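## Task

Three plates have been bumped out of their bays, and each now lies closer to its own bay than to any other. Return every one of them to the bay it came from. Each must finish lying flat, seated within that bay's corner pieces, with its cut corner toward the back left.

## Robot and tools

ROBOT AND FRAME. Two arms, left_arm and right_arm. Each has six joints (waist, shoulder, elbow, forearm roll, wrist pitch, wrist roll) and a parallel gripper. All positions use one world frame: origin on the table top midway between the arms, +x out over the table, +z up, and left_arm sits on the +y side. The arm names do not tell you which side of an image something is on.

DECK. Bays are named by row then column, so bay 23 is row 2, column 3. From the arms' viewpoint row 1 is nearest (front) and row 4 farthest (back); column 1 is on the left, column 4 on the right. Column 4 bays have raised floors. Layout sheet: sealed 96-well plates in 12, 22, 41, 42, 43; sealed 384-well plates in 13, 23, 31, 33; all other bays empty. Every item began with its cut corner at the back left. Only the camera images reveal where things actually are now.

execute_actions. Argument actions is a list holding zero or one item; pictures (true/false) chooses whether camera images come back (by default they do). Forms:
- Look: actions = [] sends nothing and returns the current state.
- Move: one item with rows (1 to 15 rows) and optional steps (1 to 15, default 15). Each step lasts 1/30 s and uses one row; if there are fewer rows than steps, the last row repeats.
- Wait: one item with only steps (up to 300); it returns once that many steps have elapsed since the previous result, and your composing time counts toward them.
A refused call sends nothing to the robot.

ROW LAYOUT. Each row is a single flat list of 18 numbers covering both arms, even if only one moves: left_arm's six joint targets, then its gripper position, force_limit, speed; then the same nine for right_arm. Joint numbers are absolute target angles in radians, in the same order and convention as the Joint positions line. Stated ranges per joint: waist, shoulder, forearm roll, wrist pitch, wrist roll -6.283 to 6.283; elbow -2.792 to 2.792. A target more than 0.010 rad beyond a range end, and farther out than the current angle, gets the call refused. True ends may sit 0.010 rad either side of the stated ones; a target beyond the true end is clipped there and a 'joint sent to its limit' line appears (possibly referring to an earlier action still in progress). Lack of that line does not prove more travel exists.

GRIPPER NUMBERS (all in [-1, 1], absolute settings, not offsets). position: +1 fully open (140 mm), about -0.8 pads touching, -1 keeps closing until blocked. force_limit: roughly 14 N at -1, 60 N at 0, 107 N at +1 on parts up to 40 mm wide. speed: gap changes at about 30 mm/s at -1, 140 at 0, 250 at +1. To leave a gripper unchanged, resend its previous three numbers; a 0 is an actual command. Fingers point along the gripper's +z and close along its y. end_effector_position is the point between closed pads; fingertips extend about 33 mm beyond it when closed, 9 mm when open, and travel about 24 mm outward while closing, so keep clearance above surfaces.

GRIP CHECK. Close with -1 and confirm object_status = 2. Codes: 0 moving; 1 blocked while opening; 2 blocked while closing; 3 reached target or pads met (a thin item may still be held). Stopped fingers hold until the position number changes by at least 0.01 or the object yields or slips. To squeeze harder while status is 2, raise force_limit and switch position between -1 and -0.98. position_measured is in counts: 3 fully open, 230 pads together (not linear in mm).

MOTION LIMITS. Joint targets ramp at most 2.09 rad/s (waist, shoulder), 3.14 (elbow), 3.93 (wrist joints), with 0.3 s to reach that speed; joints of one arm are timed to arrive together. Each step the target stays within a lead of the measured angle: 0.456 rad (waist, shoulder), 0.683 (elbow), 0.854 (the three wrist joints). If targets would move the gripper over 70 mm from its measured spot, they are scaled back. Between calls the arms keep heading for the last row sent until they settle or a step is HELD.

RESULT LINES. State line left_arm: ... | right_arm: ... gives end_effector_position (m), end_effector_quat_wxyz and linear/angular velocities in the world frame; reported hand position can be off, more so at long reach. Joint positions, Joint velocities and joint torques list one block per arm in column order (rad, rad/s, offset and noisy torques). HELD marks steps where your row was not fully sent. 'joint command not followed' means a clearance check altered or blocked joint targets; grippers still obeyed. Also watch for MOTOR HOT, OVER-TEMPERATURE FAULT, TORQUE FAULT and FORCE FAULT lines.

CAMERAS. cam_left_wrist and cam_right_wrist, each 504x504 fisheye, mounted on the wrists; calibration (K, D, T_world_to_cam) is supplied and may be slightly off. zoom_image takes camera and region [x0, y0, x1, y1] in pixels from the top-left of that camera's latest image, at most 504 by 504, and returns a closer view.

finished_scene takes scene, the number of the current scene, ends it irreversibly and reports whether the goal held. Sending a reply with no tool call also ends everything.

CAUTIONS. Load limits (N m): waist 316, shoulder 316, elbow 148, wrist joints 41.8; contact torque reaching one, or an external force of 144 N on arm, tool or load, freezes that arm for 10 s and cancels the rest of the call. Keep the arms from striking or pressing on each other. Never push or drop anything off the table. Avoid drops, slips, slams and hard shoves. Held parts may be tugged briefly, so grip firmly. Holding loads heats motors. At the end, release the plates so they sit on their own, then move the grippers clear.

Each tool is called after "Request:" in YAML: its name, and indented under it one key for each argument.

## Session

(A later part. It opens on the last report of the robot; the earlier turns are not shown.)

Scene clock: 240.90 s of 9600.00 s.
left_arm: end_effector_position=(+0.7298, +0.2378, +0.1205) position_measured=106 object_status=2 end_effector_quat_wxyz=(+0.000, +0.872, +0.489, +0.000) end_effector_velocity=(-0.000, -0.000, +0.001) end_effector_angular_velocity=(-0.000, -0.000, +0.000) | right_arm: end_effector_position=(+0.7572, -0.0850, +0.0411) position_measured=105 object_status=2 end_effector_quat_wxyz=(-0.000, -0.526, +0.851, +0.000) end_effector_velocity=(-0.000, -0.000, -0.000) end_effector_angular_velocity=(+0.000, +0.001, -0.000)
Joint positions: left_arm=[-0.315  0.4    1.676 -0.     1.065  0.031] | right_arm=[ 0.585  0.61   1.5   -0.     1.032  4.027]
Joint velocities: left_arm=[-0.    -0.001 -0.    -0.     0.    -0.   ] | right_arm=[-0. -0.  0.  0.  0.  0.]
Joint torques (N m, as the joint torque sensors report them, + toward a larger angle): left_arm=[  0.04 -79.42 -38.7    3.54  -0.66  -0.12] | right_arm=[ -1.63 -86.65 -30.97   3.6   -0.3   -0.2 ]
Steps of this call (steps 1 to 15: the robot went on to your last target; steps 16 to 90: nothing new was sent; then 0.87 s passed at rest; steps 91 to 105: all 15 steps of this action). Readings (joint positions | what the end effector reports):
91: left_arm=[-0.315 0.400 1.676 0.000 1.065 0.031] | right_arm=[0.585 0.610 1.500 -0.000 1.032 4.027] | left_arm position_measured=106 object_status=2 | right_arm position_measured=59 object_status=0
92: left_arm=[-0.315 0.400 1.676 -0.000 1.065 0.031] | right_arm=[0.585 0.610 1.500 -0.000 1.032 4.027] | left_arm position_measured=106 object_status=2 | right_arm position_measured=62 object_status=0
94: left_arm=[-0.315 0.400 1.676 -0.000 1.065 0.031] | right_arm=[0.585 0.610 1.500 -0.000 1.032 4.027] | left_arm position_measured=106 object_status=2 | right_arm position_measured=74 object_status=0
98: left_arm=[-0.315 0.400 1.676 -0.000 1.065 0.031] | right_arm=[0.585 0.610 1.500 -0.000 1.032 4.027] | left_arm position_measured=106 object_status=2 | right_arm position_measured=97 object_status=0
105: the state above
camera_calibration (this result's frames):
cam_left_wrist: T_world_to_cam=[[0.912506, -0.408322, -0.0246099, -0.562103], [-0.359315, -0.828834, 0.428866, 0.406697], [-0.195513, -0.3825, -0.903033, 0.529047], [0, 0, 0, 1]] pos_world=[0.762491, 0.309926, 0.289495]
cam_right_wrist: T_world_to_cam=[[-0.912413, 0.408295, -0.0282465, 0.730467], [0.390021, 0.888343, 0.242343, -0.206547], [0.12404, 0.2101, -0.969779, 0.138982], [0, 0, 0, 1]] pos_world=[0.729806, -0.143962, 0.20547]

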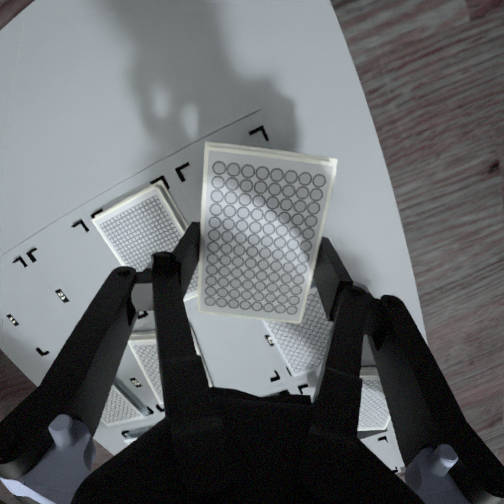

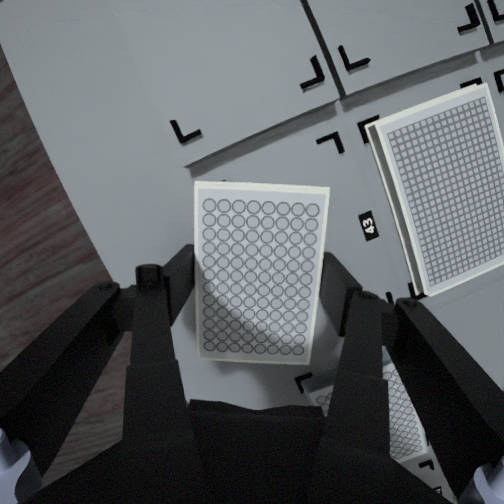

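Request:
execute_actions:
  actions:
    - {"rows":[[-0.319,0.415,1.720,0,1.007,-0.522,-1,0,-0.3,0.585,0.600,1.493,0,1.048,4.027,-1,0,-0.3],[-0.319,0.415,1.720,0,1.007,-0.522,-1,0,-0.3,0.585,0.585,1.481,0,1.075,4.027,-1,0,-0.3],[-0.319,0.415,1.720,0,1.007,-0.522,-1,0,-0.3,0.585,0.561,1.462,0,1.120,4.027,-1,0,-0.3],[-0.319,0.415,1.720,0,1.007,-0.522,-1,0,-0.3,0.585,0.561,1.462,0,1.120,4.027,-1,0,-0.3],[-0.319,0.415,1.720,0,1.007,-0.522,-1,0,-0.3,0.585,0.561,1.462,0,1.120,4.027,-1,0,-0.3],[-0.319,0.415,1.720,0,1.007,-0.522,-1,0,-0.3,0.585,0.561,1.462,0,1.120,4.027,-1,0,-0.3],[-0.319,0.415,1.720,0,1.007,-0.522,-1,0,-0.3,0.602,0.510,1.545,0,1.087,3.581,-1,0,-0.3]],"steps":15}
  pictures: false

Request:
execute_actions:
  actions:
    - {"rows":[[-0.319,0.425,1.733,0,0.984,-0.522,-1,0,-0.3,0.602,0.510,1.545,0,1.087,3.581,-1,0,-0.3],[-0.319,0.425,1.733,0,0.984,-0.522,-1,0,-0.3,0.602,0.510,1.545,0,1.087,3.581,-1,0,-0.3],[-0.319,0.425,1.733,0,0.984,-0.522,-1,0,-0.3,0.602,0.510,1.545,0,1.087,3.581,-1,0,-0.3],[-0.319,0.425,1.733,0,0.984,-0.522,-1,0,-0.3,0.602,0.531,1.563,0,1.047,3.581,-1,0,-0.3]],"steps":15}

Scene clock: 261.57 s of 9600.00 s.
left_arm: end_effector_position=(+0.7210, +0.2395, +0.0885) position_measured=106 object_status=2 end_effector_quat_wxyz=(-0.000, +0.707, +0.707, -0.000) end_effector_velocity=(+0.001, -0.001, +0.002) end_effector_angular_velocity=(-0.002, -0.003, +0.005) | right_arm: end_effector_position=(+0.7225, -0.0879, +0.1015) position_measured=105 object_status=2 end_effector_quat_wxyz=(+0.000, +0.681, -0.732, +0.000) end_effector_velocity=(-0.107, -0.006, -0.011) end_effector_angular_velocity=(-0.004, +0.004, +1.353)
Joint positions: left_arm=[-0.319  0.415  1.72  -0.     1.007 -0.522] | right_arm=[ 0.599  0.517  1.533 -0.     1.092  3.651]
Joint velocities: left_arm=[ 0.    -0.002 -0.001 -0.001 -0.001 -0.004] | right_arm=[ 0.05  -0.13   0.232 -0.002 -0.097 -1.302]
Joint torques (N m, as the joint torque sensors report them, + toward a larger angle): left_arm=[  0.64 -76.44 -35.24   3.2   -0.22   0.19] | right_arm=[ -8.73 -80.21 -37.54   4.03  -0.41  -0.42]
Steps of this call (steps 1 to 15: the robot went on to your last target; steps 16 to 90: nothing new was sent; then 17.17 s passed at rest; steps 91 to 105: all 15 steps of this action). Readings (joint positions | what the end effector reports):
91: left_arm=[-0.315 0.400 1.676 -0.000 1.065 0.031] | right_arm=[0.585 0.610 1.500 -0.000 1.032 4.027] | left_arm position_measured=106 object_status=2 | right_arm position_measured=105 object_status=2
92: left_arm=[-0.315 0.400 1.676 -0.000 1.064 0.022] | right_arm=[0.585 0.607 1.498 -0.000 1.039 4.027] | left_arm position_measured=106 object_status=2 | right_arm position_measured=105 object_status=2
94: left_arm=[-0.315 0.402 1.681 -0.000 1.058 -0.037] | right_arm=[0.585 0.586 1.482 -0.000 1.075 4.027] | left_arm position_measured=106 object_status=2 | right_arm position_measured=105 object_status=2
98: left_arm=[-0.318 0.409 1.704 -0.000 1.029 -0.316] | right_arm=[0.585 0.559 1.464 -0.000 1.118 4.018] | left_arm position_measured=106 object_status=2 | right_arm position_measured=105 object_status=2
105: the state above

Scene clock: 262.07 s of 9600.00 s.
left_arm: end_effector_position=(+0.7198, +0.2402, +0.0751) position_measured=106 object_status=2 end_effector_quat_wxyz=(-0.000, +0.707, +0.707, -0.000) end_effector_velocity=(-0.001, +0.001, -0.002) end_effector_angular_velocity=(+0.001, +0.002, +0.001) | right_arm: end_effector_position=(+0.7178, -0.0878, +0.0754) position_measured=105 object_status=2 end_effector_quat_wxyz=(-0.000, +0.707, -0.707, +0.000) end_effector_velocity=(+0.000, +0.000, +0.001) end_effector_angular_velocity=(+0.001, -0.000, +0.000)
Joint positions: left_arm=[-0.319  0.425  1.733 -0.     0.984 -0.522] | right_arm=[ 0.602  0.531  1.563 -0.     1.047  3.581]
Joint velocities: left_arm=[-0.     0.001  0.002  0.    -0.    -0.001] | right_arm=[-0.    -0.    -0.001  0.     0.    -0.001]
Joint torques (N m, as the joint torque sensors report them, + toward a larger angle): left_arm=[  0.33 -80.06 -36.71   3.56  -0.35   0.02] | right_arm=[ -2.41 -86.23 -34.49   3.67   0.06  -0.28]
Steps of this call (steps 1 to 15: all 15 steps of this action). Readings (joint positions | what the end effector reports):
1: left_arm=[-0.319 0.415 1.720 -0.000 1.006 -0.522] | right_arm=[0.601 0.513 1.539 -0.000 1.089 3.614] | left_arm position_measured=106 object_status=2 | right_arm position_measured=105 object_status=2
2: left_arm=[-0.319 0.418 1.724 -0.000 0.999 -0.522] | right_arm=[0.602 0.511 1.543 -0.000 1.088 3.591] | left_arm position_measured=106 object_status=2 | right_arm position_measured=105 object_status=2
4: left_arm=[-0.319 0.425 1.733 -0.000 0.986 -0.522] | right_arm=[0.602 0.510 1.545 -0.000 1.086 3.582] | left_arm position_measured=106 object_status=2 | right_arm position_measured=105 object_status=2
8: left_arm=[-0.319 0.425 1.733 -0.000 0.984 -0.522] | right_arm=[0.602 0.531 1.563 -0.000 1.048 3.581] | left_arm position_measured=106 object_status=2 | right_arm position_measured=105 object_status=2
15: the state above
camera_calibration (this result's frames):
cam_left_wrist: T_world_to_cam=[[0.991465, 0.127848, -0.0255304, -0.73872], [0.126395, -0.894604, 0.428612, 0.090699], [0.0319575, -0.428181, -0.903128, 0.334271], [0, 0, 0, 1]] pos_world=[0.710269, 0.318712, 0.244155]
cam_right_wrist: T_world_to_cam=[[-0.998681, -0.0422445, -0.0291835, 0.719121], [-0.0480802, 0.968871, 0.242854, 0.124488], [0.0180158, 0.243937, -0.969624, 0.256732], [0, 0, 0, 1]] pos_world=[0.719532, -0.15286, 0.239688]

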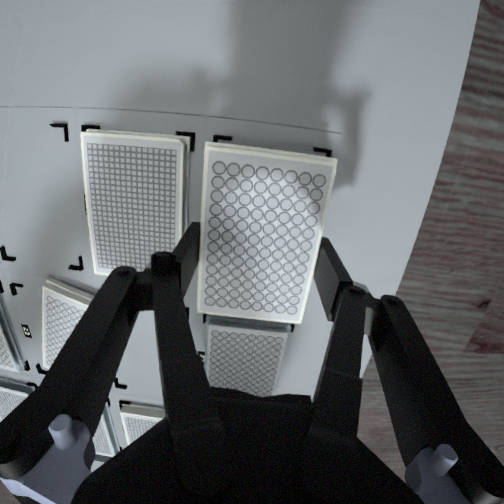

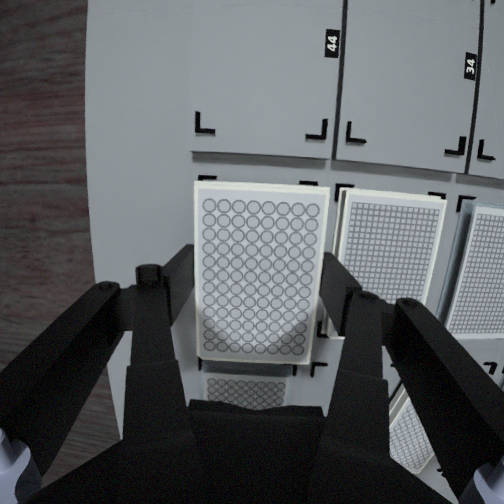

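Request:
execute_actions:
  actions:
    - {"rows":[[-0.319,0.448,1.751,0,0.942,-0.522,-1,0,-0.3,0.602,0.552,1.581,0,1.009,3.581,-1,0,-0.3]],"steps":12}

Request:
zoom_image:
  camera: "cam_left_wrist"
  region: [170,110,370,350]

Request:
zoom_image:
  camera: "cam_right_wrist"
  region: [160,140,380,400]

Scene clock: 269.30 s of 9600.00 s.
left_arm: end_effector_position=(+0.7200, +0.2402, +0.0502) position_measured=106 object_status=2 end_effector_quat_wxyz=(+0.000, +0.707, +0.707, +0.000) end_effector_velocity=(-0.001, +0.000, -0.001) end_effector_angular_velocity=(+0.000, +0.001, -0.000) | right_arm: end_effector_position=(+0.7174, -0.0879, +0.0498) position_measured=105 object_status=2 end_effector_quat_wxyz=(+0.000, +0.707, -0.707, -0.000) end_effector_velocity=(-0.000, +0.000, +0.000) end_effector_angular_velocity=(+0.001, +0.000, +0.000)
Joint positions: left_arm=[-0.319  0.448  1.751 -0.     0.942 -0.522] | right_arm=[0.602 0.552 1.581 0.    1.009 3.581]
Joint velocities: left_arm=[-0.    -0.     0.001 -0.    -0.     0.   ] | right_arm=[ 0.     0.    -0.     0.001  0.    -0.   ]
Joint torques (N m, as the joint torque sensors report them, + toward a larger angle): left_arm=[ -2.29 -83.96 -34.84   3.5   -0.43  -0.06] | right_arm=[ -2.71 -85.99 -33.32   3.37   0.2   -0.34]
Steps of this call (steps 1 to 15: the robot went on to your last target; steps 16 to 90: nothing new was sent; then 3.83 s passed at rest; steps 91 to 102: all 12 steps of this action). Readings (joint positions | what the end effector reports):
91: left_arm=[-0.319 0.425 1.733 0.000 0.983 -0.522] | right_arm=[0.602 0.531 1.563 0.000 1.046 3.581] | left_arm position_measured=106 object_status=2 | right_arm position_measured=105 object_status=2
92: left_arm=[-0.319 0.429 1.736 0.000 0.975 -0.522] | right_arm=[0.602 0.535 1.567 0.000 1.038 3.581] | left_arm position_measured=106 object_status=2 | right_arm position_measured=105 object_status=2
94: left_arm=[-0.319 0.446 1.750 -0.000 0.947 -0.522] | right_arm=[0.602 0.551 1.580 0.000 1.013 3.581] | left_arm position_measured=106 object_status=2 | right_arm position_measured=105 object_status=2
98: left_arm=[-0.319 0.448 1.751 -0.000 0.942 -0.522] | right_arm=[0.602 0.552 1.581 0.000 1.009 3.581] | left_arm position_measured=106 object_status=2 | right_arm position_measured=105 object_status=2
102: the state above
camera_calibration (this result's frames):
cam_left_wrist: T_world_to_cam=[[0.991473, 0.127925, -0.0248296, -0.739577], [0.126147, -0.894413, 0.429083, 0.101464], [0.0326823, -0.428557, -0.902924, 0.311303], [0, 0, 0, 1]] pos_world=[0.710297, 0.318772, 0.219183]
cam_right_wrist: T_world_to_cam=[[-0.998731, -0.0419481, -0.0278702, 0.717926], [-0.0474696, 0.968938, 0.242705, 0.1304], [0.0168234, 0.24372, -0.9697, 0.232797], [0, 0, 0, 1]] pos_world=[0.719289, -0.152971, 0.214103]

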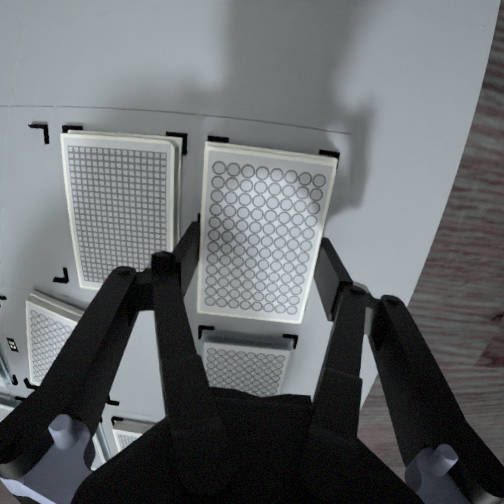

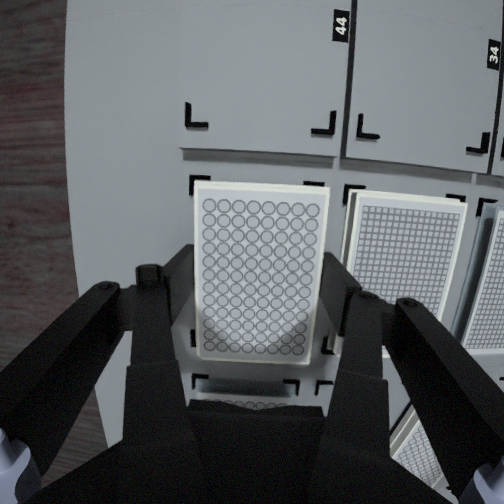

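Region (170, 110, 370, 350) of cam_left_wrist's 504x504 image, scaled by 2.100, with more detail than that image has.

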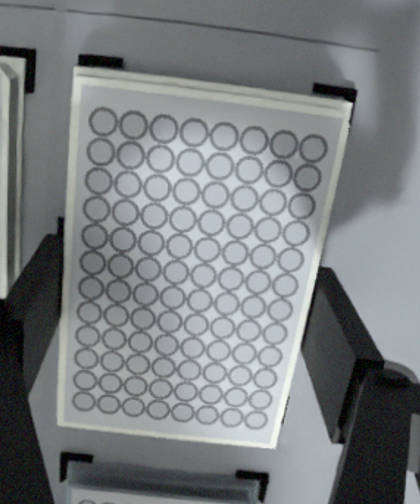

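Region (160, 140, 380, 400) of cam_right_wrist's 504x504 image, scaled by 1.938, with more detail than that image has; it fills the left 426 columns of this view, and the rest is white.

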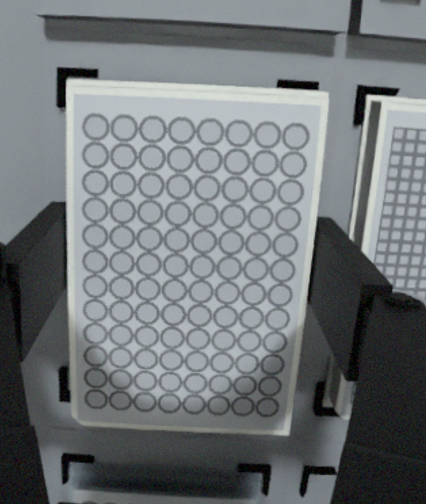

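Request:
execute_actions:
  actions:
    - {"rows":[[-0.3179,0.4559,1.7520,0,0.9337,-0.5209,-1,0,-0.3,0.6001,0.5614,1.5775,0,1.0027,3.5787,-1,0,-0.3]],"steps":12}

Request:
zoom_image:
  camera: "cam_left_wrist"
  region: [170,110,370,350]

Request:
zoom_image:
  camera: "cam_right_wrist"
  region: [160,140,380,400]

Scene clock: 288.50 s of 9600.00 s.
left_arm: end_effector_position=(+0.7214, +0.2402, +0.0442) position_measured=106 object_status=2 end_effector_quat_wxyz=(+0.000, +0.707, +0.707, +0.000) end_effector_velocity=(-0.000, +0.000, -0.001) end_effector_angular_velocity=(+0.000, +0.002, -0.001) | right_arm: end_effector_position=(+0.7212, -0.0879, +0.0441) position_measured=105 object_status=2 end_effector_quat_wxyz=(-0.000, +0.707, -0.707, +0.000) end_effector_velocity=(-0.000, -0.000, -0.001) end_effector_angular_velocity=(+0.001, +0.001, -0.001)
Joint positions: left_arm=[-0.318  0.456  1.752  0.     0.934 -0.521] | right_arm=[ 0.6    0.561  1.578 -0.     1.003  3.579]
Joint velocities: left_arm=[ 0.     0.002  0.    -0.001 -0.     0.002] | right_arm=[-0.001  0.     0.001  0.001  0.    -0.   ]
Joint torques (N m, as the joint torque sensors report them, + toward a larger angle): left_arm=[ -2.63 -82.28 -34.78   3.62  -0.63   0.19] | right_arm=[ -1.47 -90.36 -33.7    3.48   0.07  -0.31]
Steps of this call (steps 1 to 15: the robot went on to your last target; steps 16 to 90: nothing new was sent; then 15.80 s passed at rest; steps 91 to 102: all 12 steps of this action). Readings (joint positions | what the end effector reports):
91: left_arm=[-0.319 0.448 1.751 0.000 0.942 -0.522] | right_arm=[0.602 0.552 1.581 -0.000 1.009 3.581] | left_arm position_measured=106 object_status=2 | right_arm position_measured=105 object_status=2
92: left_arm=[-0.319 0.451 1.751 0.000 0.938 -0.522] | right_arm=[0.602 0.555 1.580 -0.000 1.006 3.580] | left_arm position_measured=106 object_status=2 | right_arm position_measured=105 object_status=2
94: left_arm=[-0.318 0.455 1.752 0.000 0.934 -0.522] | right_arm=[0.600 0.561 1.578 -0.000 1.003 3.579] | left_arm position_measured=106 object_status=2 | right_arm position_measured=105 object_status=2
98: left_arm=[-0.318 0.456 1.752 0.000 0.934 -0.521] | right_arm=[0.600 0.561 1.578 -0.000 1.003 3.579] | left_arm position_measured=106 object_status=2 | right_arm position_measured=105 object_status=2
102: the state above
camera_calibration (this result's frames):
cam_left_wrist: T_world_to_cam=[[0.991468, 0.127904, -0.0251381, -0.741175], [0.12627, -0.894513, 0.428839, 0.103824], [0.032364, -0.428354, -0.903031, 0.306004], [0, 0, 0, 1]] pos_world=[0.711838, 0.318749, 0.213176]
cam_right_wrist: T_world_to_cam=[[-0.99868, -0.0426675, -0.0285923, 0.721446], [-0.0483415, 0.968925, 0.242586, 0.132591], [0.0173533, 0.243648, -0.969708, 0.226827], [0, 0, 0, 1]] pos_world=[0.722967, -0.152954, 0.208419]

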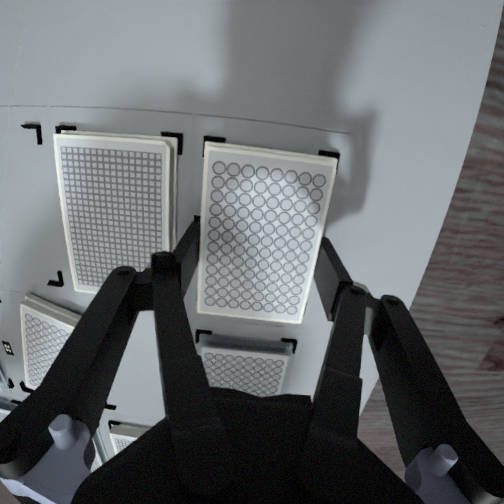

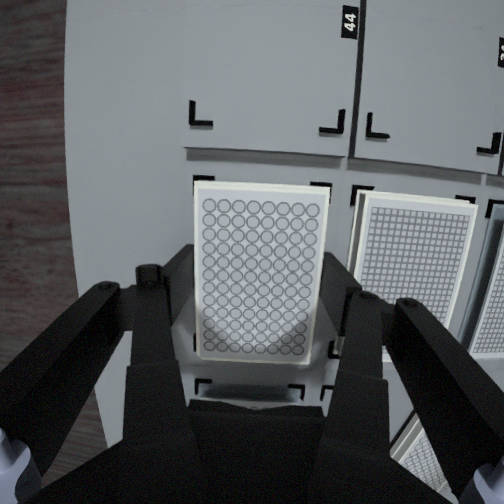

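Region (170, 110, 370, 350) of cam_left_wrist's 504x504 image, scaled by 2.100, with more detail than that image has.

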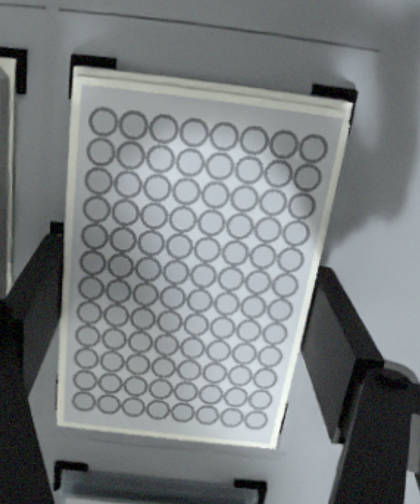

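Region (160, 140, 380, 400) of cam_right_wrist's 504x504 image, scaled by 1.938, with more detail than that image has; it fills the left 426 columns of this view, and the rest is white.

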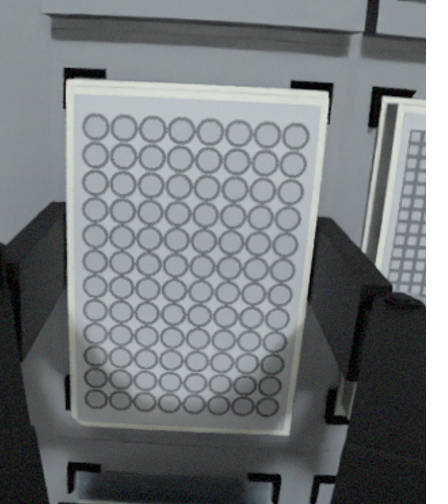

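Request:
execute_actions:
  actions:
    - {"rows":[[-0.3179,0.4583,1.7537,0,0.9296,-0.5209,-1,0,-0.3,0.6001,0.5627,1.5785,0,1.0004,3.5787,-1,0,-0.3],[-0.3179,0.4583,1.7537,0,0.9296,-0.5209,-1,0,-0.3,0.6001,0.5627,1.5785,0,1.0004,3.5787,-1,0,-0.3],[-0.3179,0.4583,1.7537,0,0.9296,-0.5209,-1,0,-0.3,0.6001,0.5627,1.5785,0,1.0004,3.5787,-1,0,-0.3],[-0.3179,0.4583,1.7537,0,0.9296,-0.5209,-1,0,-0.3,0.6001,0.5627,1.5785,0,1.0004,3.5787,-1,0,-0.3],[-0.3179,0.4607,1.7554,0,0.9255,-0.5209,-1,0,-0.3,0.6001,0.5640,1.5795,0,0.9981,3.5787,-1,0,-0.3]],"steps":12}

Request:
zoom_image:
  camera: "cam_left_wrist"
  region: [170,110,370,350]

Request:
zoom_image:
  camera: "cam_right_wrist"
  region: [160,140,380,400]

Scene clock: 300.17 s of 9600.00 s.
left_arm: end_effector_position=(+0.7214, +0.2402, +0.0391) position_measured=106 object_status=2 end_effector_quat_wxyz=(+0.000, +0.707, +0.707, -0.000) end_effector_velocity=(+0.000, -0.000, -0.001) end_effector_angular_velocity=(-0.000, +0.001, +0.001) | right_arm: end_effector_position=(+0.7211, -0.0879, +0.0410) position_measured=105 object_status=2 end_effector_quat_wxyz=(-0.000, +0.707, -0.707, -0.000) end_effector_velocity=(+0.000, -0.000, -0.000) end_effector_angular_velocity=(-0.001, -0.000, +0.001)
Joint positions: left_arm=[-0.318  0.461  1.755 -0.     0.926 -0.521] | right_arm=[0.6   0.564 1.579 0.    0.998 3.579]
Joint velocities: left_arm=[ 0.     0.002 -0.001 -0.001 -0.    -0.   ] | right_arm=[ 0.    -0.     0.    -0.002  0.    -0.   ]
Joint torques (N m, as the joint torque sensors report them, + toward a larger angle): left_arm=[ -0.74 -82.47 -35.35   3.58  -0.5   -0.07] | right_arm=[ -1.3  -90.32 -33.5    3.48   0.16  -0.24]
Steps of this call (steps 1 to 15: the robot went on to your last target; steps 16 to 90: nothing new was sent; then 8.27 s passed at rest; steps 91 to 102: all 12 steps of this action). Readings (joint positions | what the end effector reports):
91: left_arm=[-0.318 0.456 1.752 0.000 0.933 -0.521] | right_arm=[0.600 0.561 1.577 0.000 1.003 3.579] | left_arm position_measured=106 object_status=2 | right_arm position_measured=105 object_status=2
92: left_arm=[-0.318 0.457 1.753 -0.000 0.931 -0.521] | right_arm=[0.600 0.562 1.578 0.000 1.001 3.579] | left_arm position_measured=106 object_status=2 | right_arm position_measured=105 object_status=2
94: left_arm=[-0.318 0.458 1.754 -0.000 0.930 -0.521] | right_arm=[0.600 0.563 1.578 0.000 1.001 3.579] | left_arm position_measured=106 object_status=2 | right_arm position_measured=105 object_status=2
98: left_arm=[-0.318 0.461 1.755 -0.000 0.926 -0.521] | right_arm=[0.600 0.564 1.579 0.000 0.998 3.579] | left_arm position_measured=106 object_status=2 | right_arm position_measured=105 object_status=2
102: the state above
camera_calibration (this result's frames):
cam_left_wrist: T_world_to_cam=[[0.991467, 0.127894, -0.0252132, -0.741216], [0.126292, -0.89451, 0.428839, 0.106011], [0.0322924, -0.428364, -0.903029, 0.301548], [0, 0, 0, 1]] pos_world=[0.711766, 0.318797, 0.208156]
cam_right_wrist: T_world_to_cam=[[-0.998687, -0.0425689, -0.0285052, 0.72134], [-0.0482262, 0.968909, 0.242672, 0.133238], [0.0172887, 0.243728, -0.96969, 0.223907], [0, 0, 0, 1]] pos_world=[0.722947, -0.152961, 0.205349]

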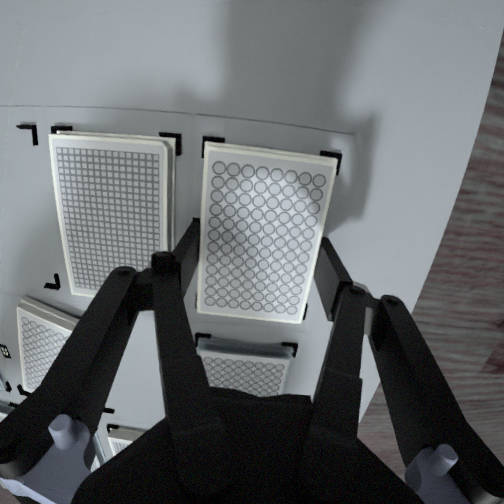

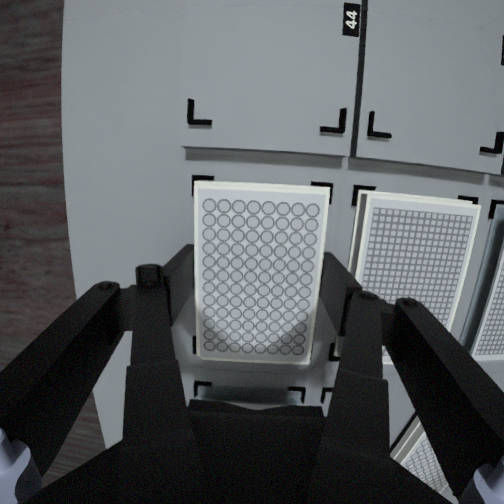

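Region (170, 110, 370, 350) of cam_left_wrist's 504x504 image, scaled by 2.100, with more detail than that image has.

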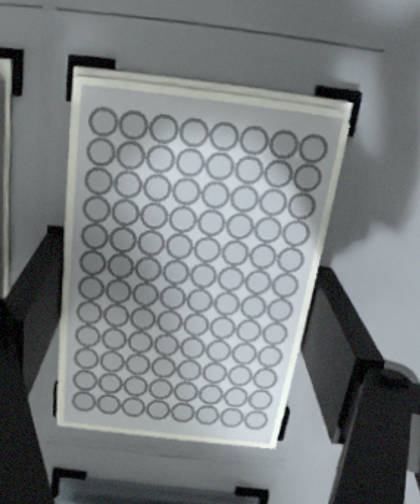

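Region (160, 140, 380, 400) of cam_right_wrist's 504x504 image, scaled by 1.938, with more detail than that image has; it fills the left 426 columns of this view, and the rest is white.

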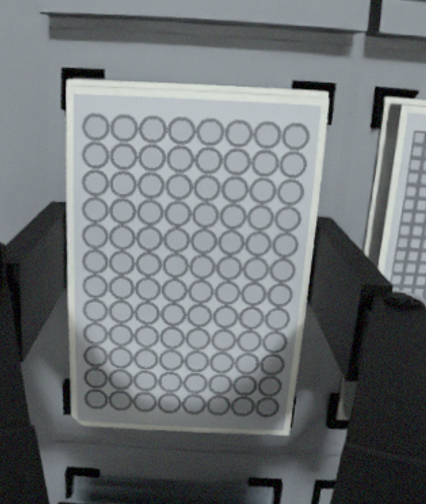

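Request:
execute_actions:
  actions:
    - {"rows":[[-0.3179,0.4626,1.7568,0,0.9222,-0.5209,-1,0,-0.3,0.6001,0.5657,1.5808,0,0.9951,3.5787,-1,0,-0.3]],"steps":10}

Request:
zoom_image:
  camera: "cam_left_wrist"
  region: [170,110,370,350]

Request:
zoom_image:
  camera: "cam_right_wrist"
  region: [160,140,380,400]

Scene clock: 308.17 s of 9600.00 s.
left_arm: end_effector_position=(+0.7213, +0.2403, +0.0372) position_measured=106 object_status=2 end_effector_quat_wxyz=(+0.000, +0.707, +0.707, +0.000) end_effector_velocity=(-0.001, +0.000, -0.001) end_effector_angular_velocity=(+0.001, +0.002, +0.001) | right_arm: end_effector_position=(+0.7211, -0.0879, +0.0391) position_measured=105 object_status=2 end_effector_quat_wxyz=(-0.000, +0.707, -0.707, -0.000) end_effector_velocity=(+0.000, -0.001, +0.000) end_effector_angular_velocity=(-0.001, -0.001, +0.001)
Joint positions: left_arm=[-0.318  0.463  1.757  0.     0.922 -0.521] | right_arm=[0.6   0.566 1.581 0.    0.995 3.579]
Joint velocities: left_arm=[ 0.     0.001  0.001 -0.     0.    -0.   ] | right_arm=[-0.     0.    -0.    -0.002 -0.    -0.   ]
Joint torques (N m, as the joint torque sensors report them, + toward a larger angle): left_arm=[ -2.25 -81.3  -29.66   2.82   0.84   0.09] | right_arm=[ -1.39 -87.62 -31.66   3.71   0.7   -0.4 ]
Steps of this call (steps 1 to 15: the robot went on to your last target; steps 16 to 90: nothing new was sent; then 4.67 s passed at rest; steps 91 to 100: all 10 steps of this action). Readings (joint positions | what the end effector reports):
91: left_arm=[-0.318 0.461 1.755 0.000 0.925 -0.521] | right_arm=[0.600 0.564 1.580 0.000 0.998 3.579] | left_arm position_measured=106 object_status=2 | right_arm position_measured=105 object_status=2
92: left_arm=[-0.318 0.462 1.756 0.000 0.924 -0.521] | right_arm=[0.600 0.565 1.580 0.000 0.996 3.579] | left_arm position_measured=106 object_status=2 | right_arm position_measured=105 object_status=2
94: left_arm=[-0.318 0.462 1.757 0.000 0.922 -0.521] | right_arm=[0.600 0.566 1.581 0.000 0.995 3.579] | left_arm position_measured=106 object_status=2 | right_arm position_measured=105 object_status=2
98: left_arm=[-0.318 0.463 1.757 0.000 0.922 -0.521] | right_arm=[0.600 0.566 1.581 0.000 0.995 3.579] | left_arm position_measured=106 object_status=2 | right_arm position_measured=105 object_status=2
100: the state above
camera_calibration (this result's frames):
cam_left_wrist: T_world_to_cam=[[0.991478, 0.127828, -0.0251414, -0.741235], [0.126203, -0.894536, 0.428809, 0.106968], [0.0323238, -0.428328, -0.903045, 0.299736], [0, 0, 0, 1]] pos_world=[0.71173, 0.318823, 0.206171]
cam_right_wrist: T_world_to_cam=[[-0.998686, -0.0425694, -0.0285169, 0.721267], [-0.0482295, 0.968908, 0.242676, 0.133724], [0.0172996, 0.243733, -0.969688, 0.221991], [0, 0, 0, 1]] pos_world=[0.722928, -0.152969, 0.203379]

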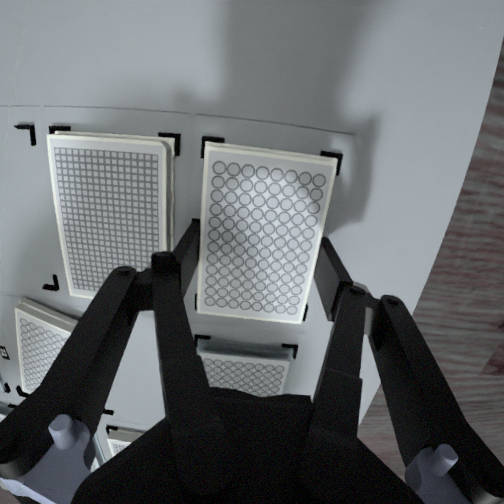

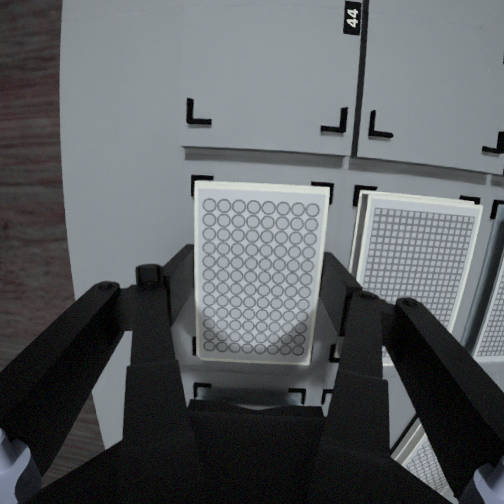

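Region (170, 110, 370, 350) of cam_left_wrist's 504x504 image, scaled by 2.100, with more detail than that image has.

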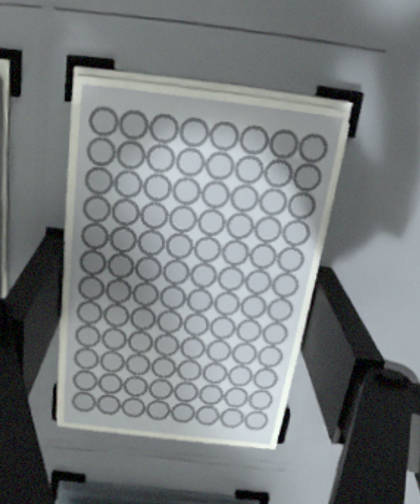

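Region (160, 140, 380, 400) of cam_right_wrist's 504x504 image, scaled by 1.938, with more detail than that image has; it fills the left 426 columns of this view, and the rest is white.

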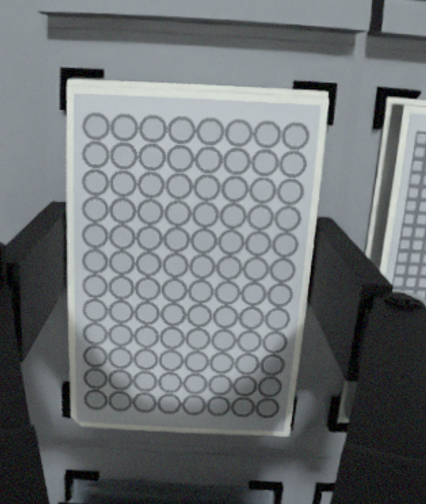

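Request:
execute_actions:
  actions:
    - {"rows":[[-0.3179,0.4612,1.7558,0,0.9246,-0.5209,0.4,0,0,0.6001,0.5645,1.5798,0,0.9973,3.5787,0.4,0,0],[-0.3179,0.4612,1.7558,0,0.9246,-0.5209,0.4,0,0,0.6001,0.5645,1.5798,0,0.9973,3.5787,0.4,0,0],[-0.3179,0.4612,1.7558,0,0.9246,-0.5209,0.4,0,0,0.6001,0.5645,1.5798,0,0.9973,3.5787,0.4,0,0],[-0.3179,0.4612,1.7558,0,0.9246,-0.5209,0.4,0,0,0.6001,0.5645,1.5798,0,0.9973,3.5787,0.4,0,0],[-0.3179,0.4612,1.7558,0,0.9246,-0.5209,0.4,0,0,0.6001,0.5645,1.5798,0,0.9973,3.5787,0.4,0,0],[-0.3179,0.4612,1.7558,0,0.9246,-0.5209,0.4,0,0,0.6001,0.5645,1.5798,0,0.9973,3.5787,0.4,0,0],[-0.3179,0.4612,1.7558,0,0.9246,-0.5209,0.4,0,0,0.6001,0.5645,1.5798,0,0.9973,3.5787,0.4,0,0],[-0.3179,0.385,1.700,0,1.057,-0.5209,0.4,0,0,0.6001,0.497,1.525,0,1.120,3.5787,0.4,0,0]],"steps":15}
  pictures: false

Request:
execute_actions:
  actions:
    - {"steps":8}

Scene clock: 323.23 s of 9600.00 s.
left_arm: end_effector_position=(+0.7192, +0.2415, +0.1198) position_measured=78 object_status=3 end_effector_quat_wxyz=(+0.000, +0.707, +0.707, +0.000) end_effector_velocity=(-0.009, +0.005, -0.000) end_effector_angular_velocity=(+0.015, +0.027, +0.001) | right_arm: end_effector_position=(+0.7188, -0.0890, +0.1214) position_measured=78 object_status=3 end_effector_quat_wxyz=(-0.000, +0.707, -0.707, +0.000) end_effector_velocity=(-0.011, -0.005, -0.006) end_effector_angular_velocity=(-0.013, +0.028, -0.000)
Joint positions: left_arm=[-0.318  0.385  1.7    0.     1.056 -0.521] | right_arm=[ 0.6    0.497  1.525 -0.     1.119  3.579]
Joint velocities: left_arm=[ 0.    -0.001  0.001 -0.     0.03  -0.   ] | right_arm=[0.    0.002 0.009 0.001 0.019 0.   ]
Joint torques (N m, as the joint torque sensors report them, + toward a larger angle): left_arm=[ -6.03 -41.31 -22.98   1.93  -0.48   0.22] | right_arm=[ -7.21 -65.35 -29.02   3.2    0.1   -0.35]
Steps of this call (steps 1 to 15: the robot went on to your last target; steps 16 to 90: nothing new was sent; then 11.57 s passed at rest; steps 91 to 105: all 15 steps of this action). Readings (joint positions | what the end effector reports):
91: left_arm=[-0.318 0.463 1.757 -0.000 0.922 -0.521] | right_arm=[0.600 0.566 1.581 -0.000 0.995 3.579] | left_arm position_measured=106 object_status=0 | right_arm position_measured=105 object_status=0
92: left_arm=[-0.318 0.462 1.757 -0.000 0.923 -0.521] | right_arm=[0.600 0.566 1.581 -0.000 0.996 3.579] | left_arm position_measured=106 object_status=0 | right_arm position_measured=105 object_status=0
94: left_arm=[-0.318 0.462 1.756 -0.000 0.925 -0.521] | right_arm=[0.600 0.565 1.580 -0.000 0.997 3.579] | left_arm position_measured=87 object_status=0 | right_arm position_measured=86 object_status=0
98: left_arm=[-0.318 0.461 1.756 -0.000 0.925 -0.521] | right_arm=[0.600 0.564 1.580 -0.000 0.998 3.579] | left_arm position_measured=78 object_status=0 | right_arm position_measured=78 object_status=0
105: the state above

Scene clock: 323.50 s of 9600.00 s.
left_arm: end_effector_position=(+0.7189, +0.2416, +0.1196) position_measured=78 object_status=3 end_effector_quat_wxyz=(-0.000, +0.707, +0.707, -0.000) end_effector_velocity=(+0.000, -0.000, -0.000) end_effector_angular_velocity=(-0.000, -0.000, -0.001) | right_arm: end_effector_position=(+0.7187, -0.0891, +0.1212) position_measured=78 object_status=3 end_effector_quat_wxyz=(+0.000, +0.707, -0.707, +0.000) end_effector_velocity=(-0.000, +0.001, -0.000) end_effector_angular_velocity=(+0.002, +0.002, -0.001)
Joint positions: left_arm=[-0.318  0.385  1.7    0.     1.057 -0.521] | right_arm=[ 0.6    0.497  1.525 -0.     1.12   3.579]
Joint velocities: left_arm=[ 0.     0.001 -0.001 -0.     0.     0.001] | right_arm=[ 0.     0.001 -0.     0.003  0.001 -0.   ]
Joint torques (N m, as the joint torque sensors report them, + toward a larger angle): left_arm=[  1.51 -80.02 -37.22   3.73  -0.33  -0.09] | right_arm=[ -2.12 -84.29 -35.79   3.94   0.11  -0.37]
Steps of this call (steps 1 to 8: the robot went on to your last target). Readings (joint positions | what the end effector reports):
1: left_arm=[-0.318 0.385 1.700 0.000 1.057 -0.521] | right_arm=[0.600 0.497 1.525 -0.000 1.120 3.579] | left_arm position_measured=78 object_status=3 | right_arm position_measured=78 object_status=3
2: left_arm=[-0.318 0.385 1.700 0.000 1.057 -0.521] | right_arm=[0.600 0.497 1.525 -0.000 1.120 3.579] | left_arm position_measured=78 object_status=3 | right_arm position_measured=78 object_status=3
4: left_arm=[-0.318 0.385 1.700 0.000 1.057 -0.521] | right_arm=[0.600 0.497 1.525 -0.000 1.120 3.579] | left_arm position_measured=78 object_status=3 | right_arm position_measured=78 object_status=3
8: the state above
camera_calibration (this result's frames):
cam_left_wrist: T_world_to_cam=[[0.991464, 0.127857, -0.0255316, -0.736879], [0.126405, -0.894621, 0.428574, 0.0730425], [0.0319551, -0.428143, -0.903146, 0.375135], [0, 0, 0, 1]] pos_world=[0.709368, 0.320172, 0.288684]
cam_right_wrist: T_world_to_cam=[[-0.998687, -0.0427378, -0.0282381, 0.721065], [-0.0483195, 0.968981, 0.242366, 0.114894], [0.017004, 0.243412, -0.969774, 0.302204], [0, 0, 0, 1]] pos_world=[0.720531, -0.154074, 0.285584]

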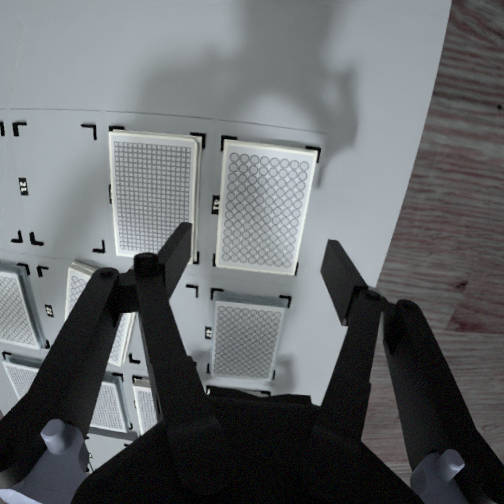

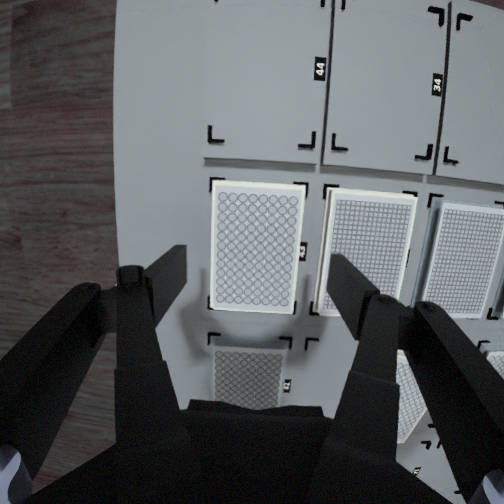

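Request:
execute_actions:
  actions:
    - {"rows":[[-0.726,0.226,1.797,0,1.119,-0.929,0.55,0,0,0.0,0.163,1.603,0,1.375,2.98,0.55,0,0]],"steps":15}
  pictures: false

Request:
execute_actions:
  actions:
    - {"steps":12}

Request:
zoom_image:
  camera: "cam_left_wrist"
  region: [150,90,400,340]

Scene clock: 334.20 s of 9600.00 s.
left_arm: end_effector_position=(+0.5545, +0.1081, +0.1653) position_measured=59 object_status=3 end_effector_quat_wxyz=(-0.000, +0.707, +0.707, +0.000) end_effector_velocity=(-0.428, -0.240, +0.102) end_effector_angular_velocity=(-0.002, -0.003, -0.004) | right_arm: end_effector_position=(+0.7276, -0.2983, +0.2240) position_measured=59 object_status=3 end_effector_quat_wxyz=(+0.000, +0.714, -0.700, -0.000) end_effector_velocity=(-0.043, -0.482, +0.202) end_effector_angular_velocity=(-0.000, -0.003, -0.047)
Joint positions: left_arm=[-0.618  0.268  1.771 -0.     1.103 -0.821] | right_arm=[0.335 0.338 1.562 0.    1.242 3.293]
Joint velocities: left_arm=[-0.72  -0.283  0.172  0.     0.108 -0.716] | right_arm=[-0.637 -0.331  0.077 -0.001  0.25  -0.59 ]
Joint torques (N m, as the joint torque sensors report them, + toward a larger angle): left_arm=[  0.07 -72.65 -38.05   3.86  -0.19   0.31] | right_arm=[ -1.28 -72.18 -38.76   3.88   0.44  -0.25]
Steps of this call (steps 1 to 15: the robot went on to your last target; steps 16 to 90: nothing new was sent; then 7.20 s passed at rest; steps 91 to 105: all 15 steps of this action). Readings (joint positions | what the end effector reports):
91: left_arm=[-0.318 0.385 1.700 -0.000 1.057 -0.521] | right_arm=[0.600 0.497 1.525 0.000 1.120 3.578] | left_arm position_measured=78 object_status=0 | right_arm position_measured=78 object_status=0
92: left_arm=[-0.322 0.384 1.701 -0.000 1.058 -0.525] | right_arm=[0.596 0.494 1.526 0.000 1.123 3.572] | left_arm position_measured=74 object_status=0 | right_arm position_measured=74 object_status=0
94: left_arm=[-0.354 0.371 1.709 0.000 1.063 -0.557] | right_arm=[0.564 0.471 1.531 0.000 1.140 3.531] | left_arm position_measured=61 object_status=0 | right_arm position_measured=61 object_status=0
98: left_arm=[-0.451 0.334 1.731 -0.000 1.077 -0.653] | right_arm=[0.483 0.417 1.543 0.000 1.181 3.435] | left_arm position_measured=59 object_status=0 | right_arm position_measured=59 object_status=0
105: the state above

Scene clock: 334.60 s of 9600.00 s.
left_arm: end_effector_position=(+0.4894, +0.0766, +0.1799) position_measured=59 object_status=3 end_effector_quat_wxyz=(-0.000, +0.707, +0.707, +0.000) end_effector_velocity=(-0.001, -0.000, +0.001) end_effector_angular_velocity=(-0.001, -0.001, -0.001) | right_arm: end_effector_position=(+0.6784, -0.4857, +0.3038) position_measured=59 object_status=3 end_effector_quat_wxyz=(-0.000, +0.708, -0.706, +0.000) end_effector_velocity=(-0.197, -0.435, +0.190) end_effector_angular_velocity=(-0.001, -0.004, -0.049)
Joint positions: left_arm=[-0.726  0.226  1.797 -0.     1.119 -0.929] | right_arm=[0.07  0.2   1.594 0.    1.347 3.046]
Joint velocities: left_arm=[-0.002 -0.002  0.    -0.     0.    -0.001] | right_arm=[-0.675 -0.351  0.082 -0.001  0.265 -0.626]
Joint torques (N m, as the joint torque sensors report them, + toward a larger angle): left_arm=[ -3.67 -64.03 -38.85   4.05  -0.53   0.22] | right_arm=[ -0.67 -61.62 -37.81   4.     0.16   0.34]
Steps of this call (steps 1 to 12: the robot went on to your last target). Readings (joint positions | what the end effector reports):
1: left_arm=[-0.643 0.259 1.777 -0.000 1.106 -0.845] | right_arm=[0.314 0.327 1.565 0.000 1.250 3.273] | left_arm position_measured=59 object_status=3 | right_arm position_measured=59 object_status=3
2: left_arm=[-0.667 0.249 1.783 -0.000 1.110 -0.870] | right_arm=[0.292 0.316 1.567 0.000 1.259 3.253] | left_arm position_measured=59 object_status=3 | right_arm position_measured=59 object_status=3
4: left_arm=[-0.708 0.233 1.793 -0.000 1.116 -0.911] | right_arm=[0.249 0.293 1.573 0.000 1.276 3.212] | left_arm position_measured=59 object_status=3 | right_arm position_measured=59 object_status=3
8: left_arm=[-0.726 0.226 1.797 -0.000 1.119 -0.929] | right_arm=[0.161 0.247 1.583 0.000 1.311 3.130] | left_arm position_measured=59 object_status=3 | right_arm position_measured=59 object_status=3
12: the state above
camera_calibration (this result's frames):
cam_left_wrist: T_world_to_cam=[[0.991453, 0.127956, -0.0254457, -0.48676], [0.126462, -0.894673, 0.428448, -0.0714328], [0.0320571, -0.428004, -0.903208, 0.366186], [0, 0, 0, 1]] pos_world=[0.479894, 0.155104, 0.348961]
cam_right_wrist: T_world_to_cam=[[-0.99853, -0.0458446, -0.0289279, 0.667643], [-0.0515064, 0.968753, 0.242621, 0.455018], [0.0169011, 0.243754, -0.96969, 0.576663], [0, 0, 0, 1]] pos_world=[0.680351, -0.550755, 0.468101]

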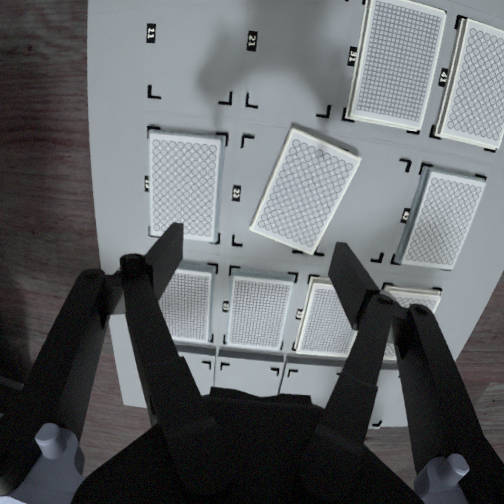

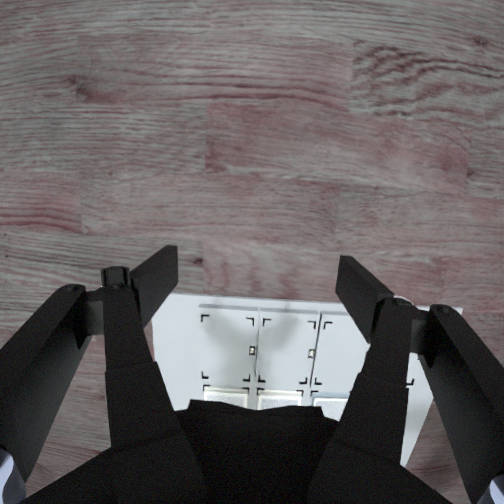

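Region (150, 90, 400, 340) of cam_left_wrist's 504x504 image, scaled by 2.016, with more detail than that image has.

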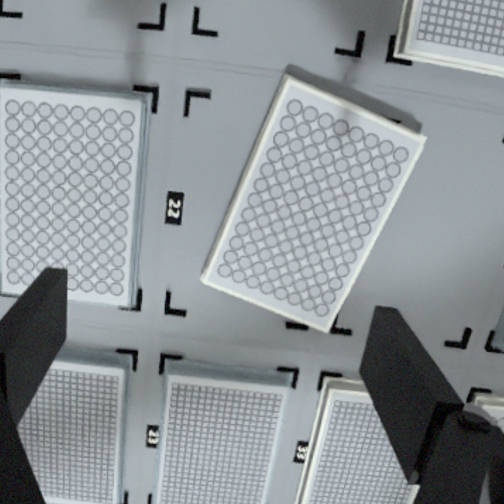

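Request:
execute_actions:
  actions:
    - {"rows":[[-0.658,0.3375,1.8315,0,0.9726,-0.610,0.55,0,0,0.0,0.163,1.603,0,1.375,2.98,0.55,0,0]],"steps":15}

Scene clock: 349.77 s of 9600.00 s.
left_arm: end_effector_position=(+0.5386, +0.0862, +0.0903) position_measured=59 object_status=3 end_effector_quat_wxyz=(+0.000, +0.790, +0.613, +0.000) end_effector_velocity=(+0.001, -0.001, +0.002) end_effector_angular_velocity=(-0.003, -0.003, -0.001) | right_arm: end_effector_position=(+0.6559, -0.5296, +0.3233) position_measured=59 object_status=3 end_effector_quat_wxyz=(-0.000, +0.707, -0.708, +0.000) end_effector_velocity=(+0.001, +0.000, +0.000) end_effector_angular_velocity=(+0.000, -0.001, +0.001)
Joint positions: left_arm=[-0.658  0.337  1.831  0.     0.973 -0.61 ] | right_arm=[-0.     0.163  1.603  0.     1.375  2.98 ]
Joint velocities: left_arm=[ 0.001 -0.002 -0.002  0.    -0.001  0.001] | right_arm=[ 0.     0.    -0.     0.001 -0.001 -0.001]
Joint torques (N m, as the joint torque sensors report them, + toward a larger angle): left_arm=[ -1.7  -78.62 -36.27   3.62  -1.13  -0.05] | right_arm=[ -2.66 -55.82 -39.3    4.08  -0.03  -0.29]
Steps of this call (steps 1 to 30: the robot went on to your last target; steps 31 to 90: nothing new was sent; then 11.67 s passed at rest; steps 91 to 105: all 15 steps of this action). Readings (joint positions | what the end effector reports):
91: left_arm=[-0.726 0.226 1.797 -0.000 1.119 -0.929] | right_arm=[-0.000 0.163 1.603 0.000 1.375 2.980] | left_arm position_measured=59 object_status=3 | right_arm position_measured=59 object_status=3
92: left_arm=[-0.724 0.228 1.798 0.000 1.115 -0.921] | right_arm=[-0.000 0.163 1.603 0.000 1.375 2.980] | left_arm position_measured=59 object_status=3 | right_arm position_measured=59 object_status=3
94: left_arm=[-0.712 0.249 1.804 0.000 1.088 -0.861] | right_arm=[-0.000 0.163 1.603 0.000 1.375 2.980] | left_arm position_measured=59 object_status=3 | right_arm position_measured=59 object_status=3
98: left_arm=[-0.670 0.319 1.826 0.000 0.998 -0.665] | right_arm=[-0.000 0.163 1.603 0.000 1.375 2.980] | left_arm position_measured=59 object_status=3 | right_arm position_measured=59 object_status=3
105: the state above
camera_calibration (this result's frames):
cam_left_wrist: T_world_to_cam=[[0.992166, -0.12237, -0.0251565, -0.517865], [-0.099864, -0.897848, 0.428831, 0.0914738], [-0.0750627, -0.422959, -0.903034, 0.344977], [0, 0, 0, 1]] pos_world=[0.548837, 0.16467, 0.259271]
cam_right_wrist: T_world_to_cam=[[-0.998727, -0.0411919, -0.0291004, 0.646417], [-0.0470332, 0.968996, 0.242558, 0.488877], [0.0182067, 0.243618, -0.9697, 0.605774], [0, 0, 0, 1]] pos_world=[0.657559, -0.59467, 0.48765]

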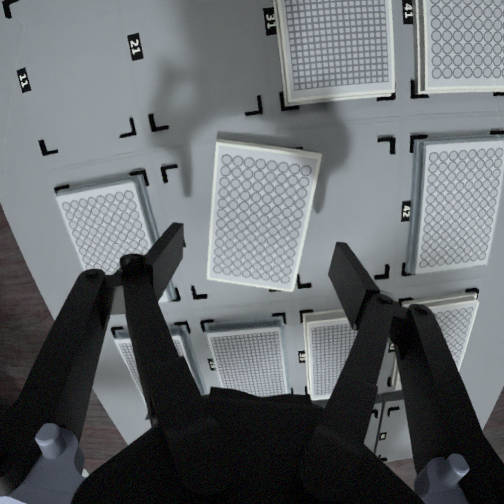

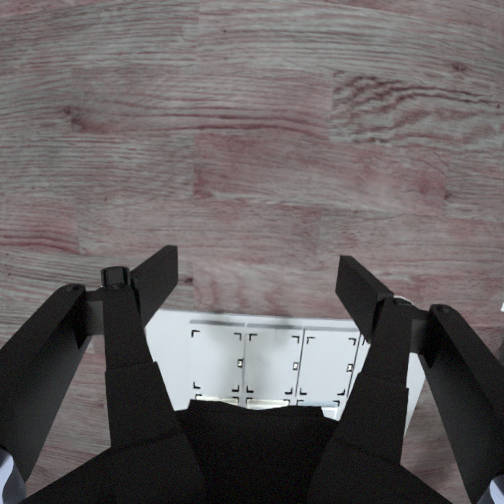

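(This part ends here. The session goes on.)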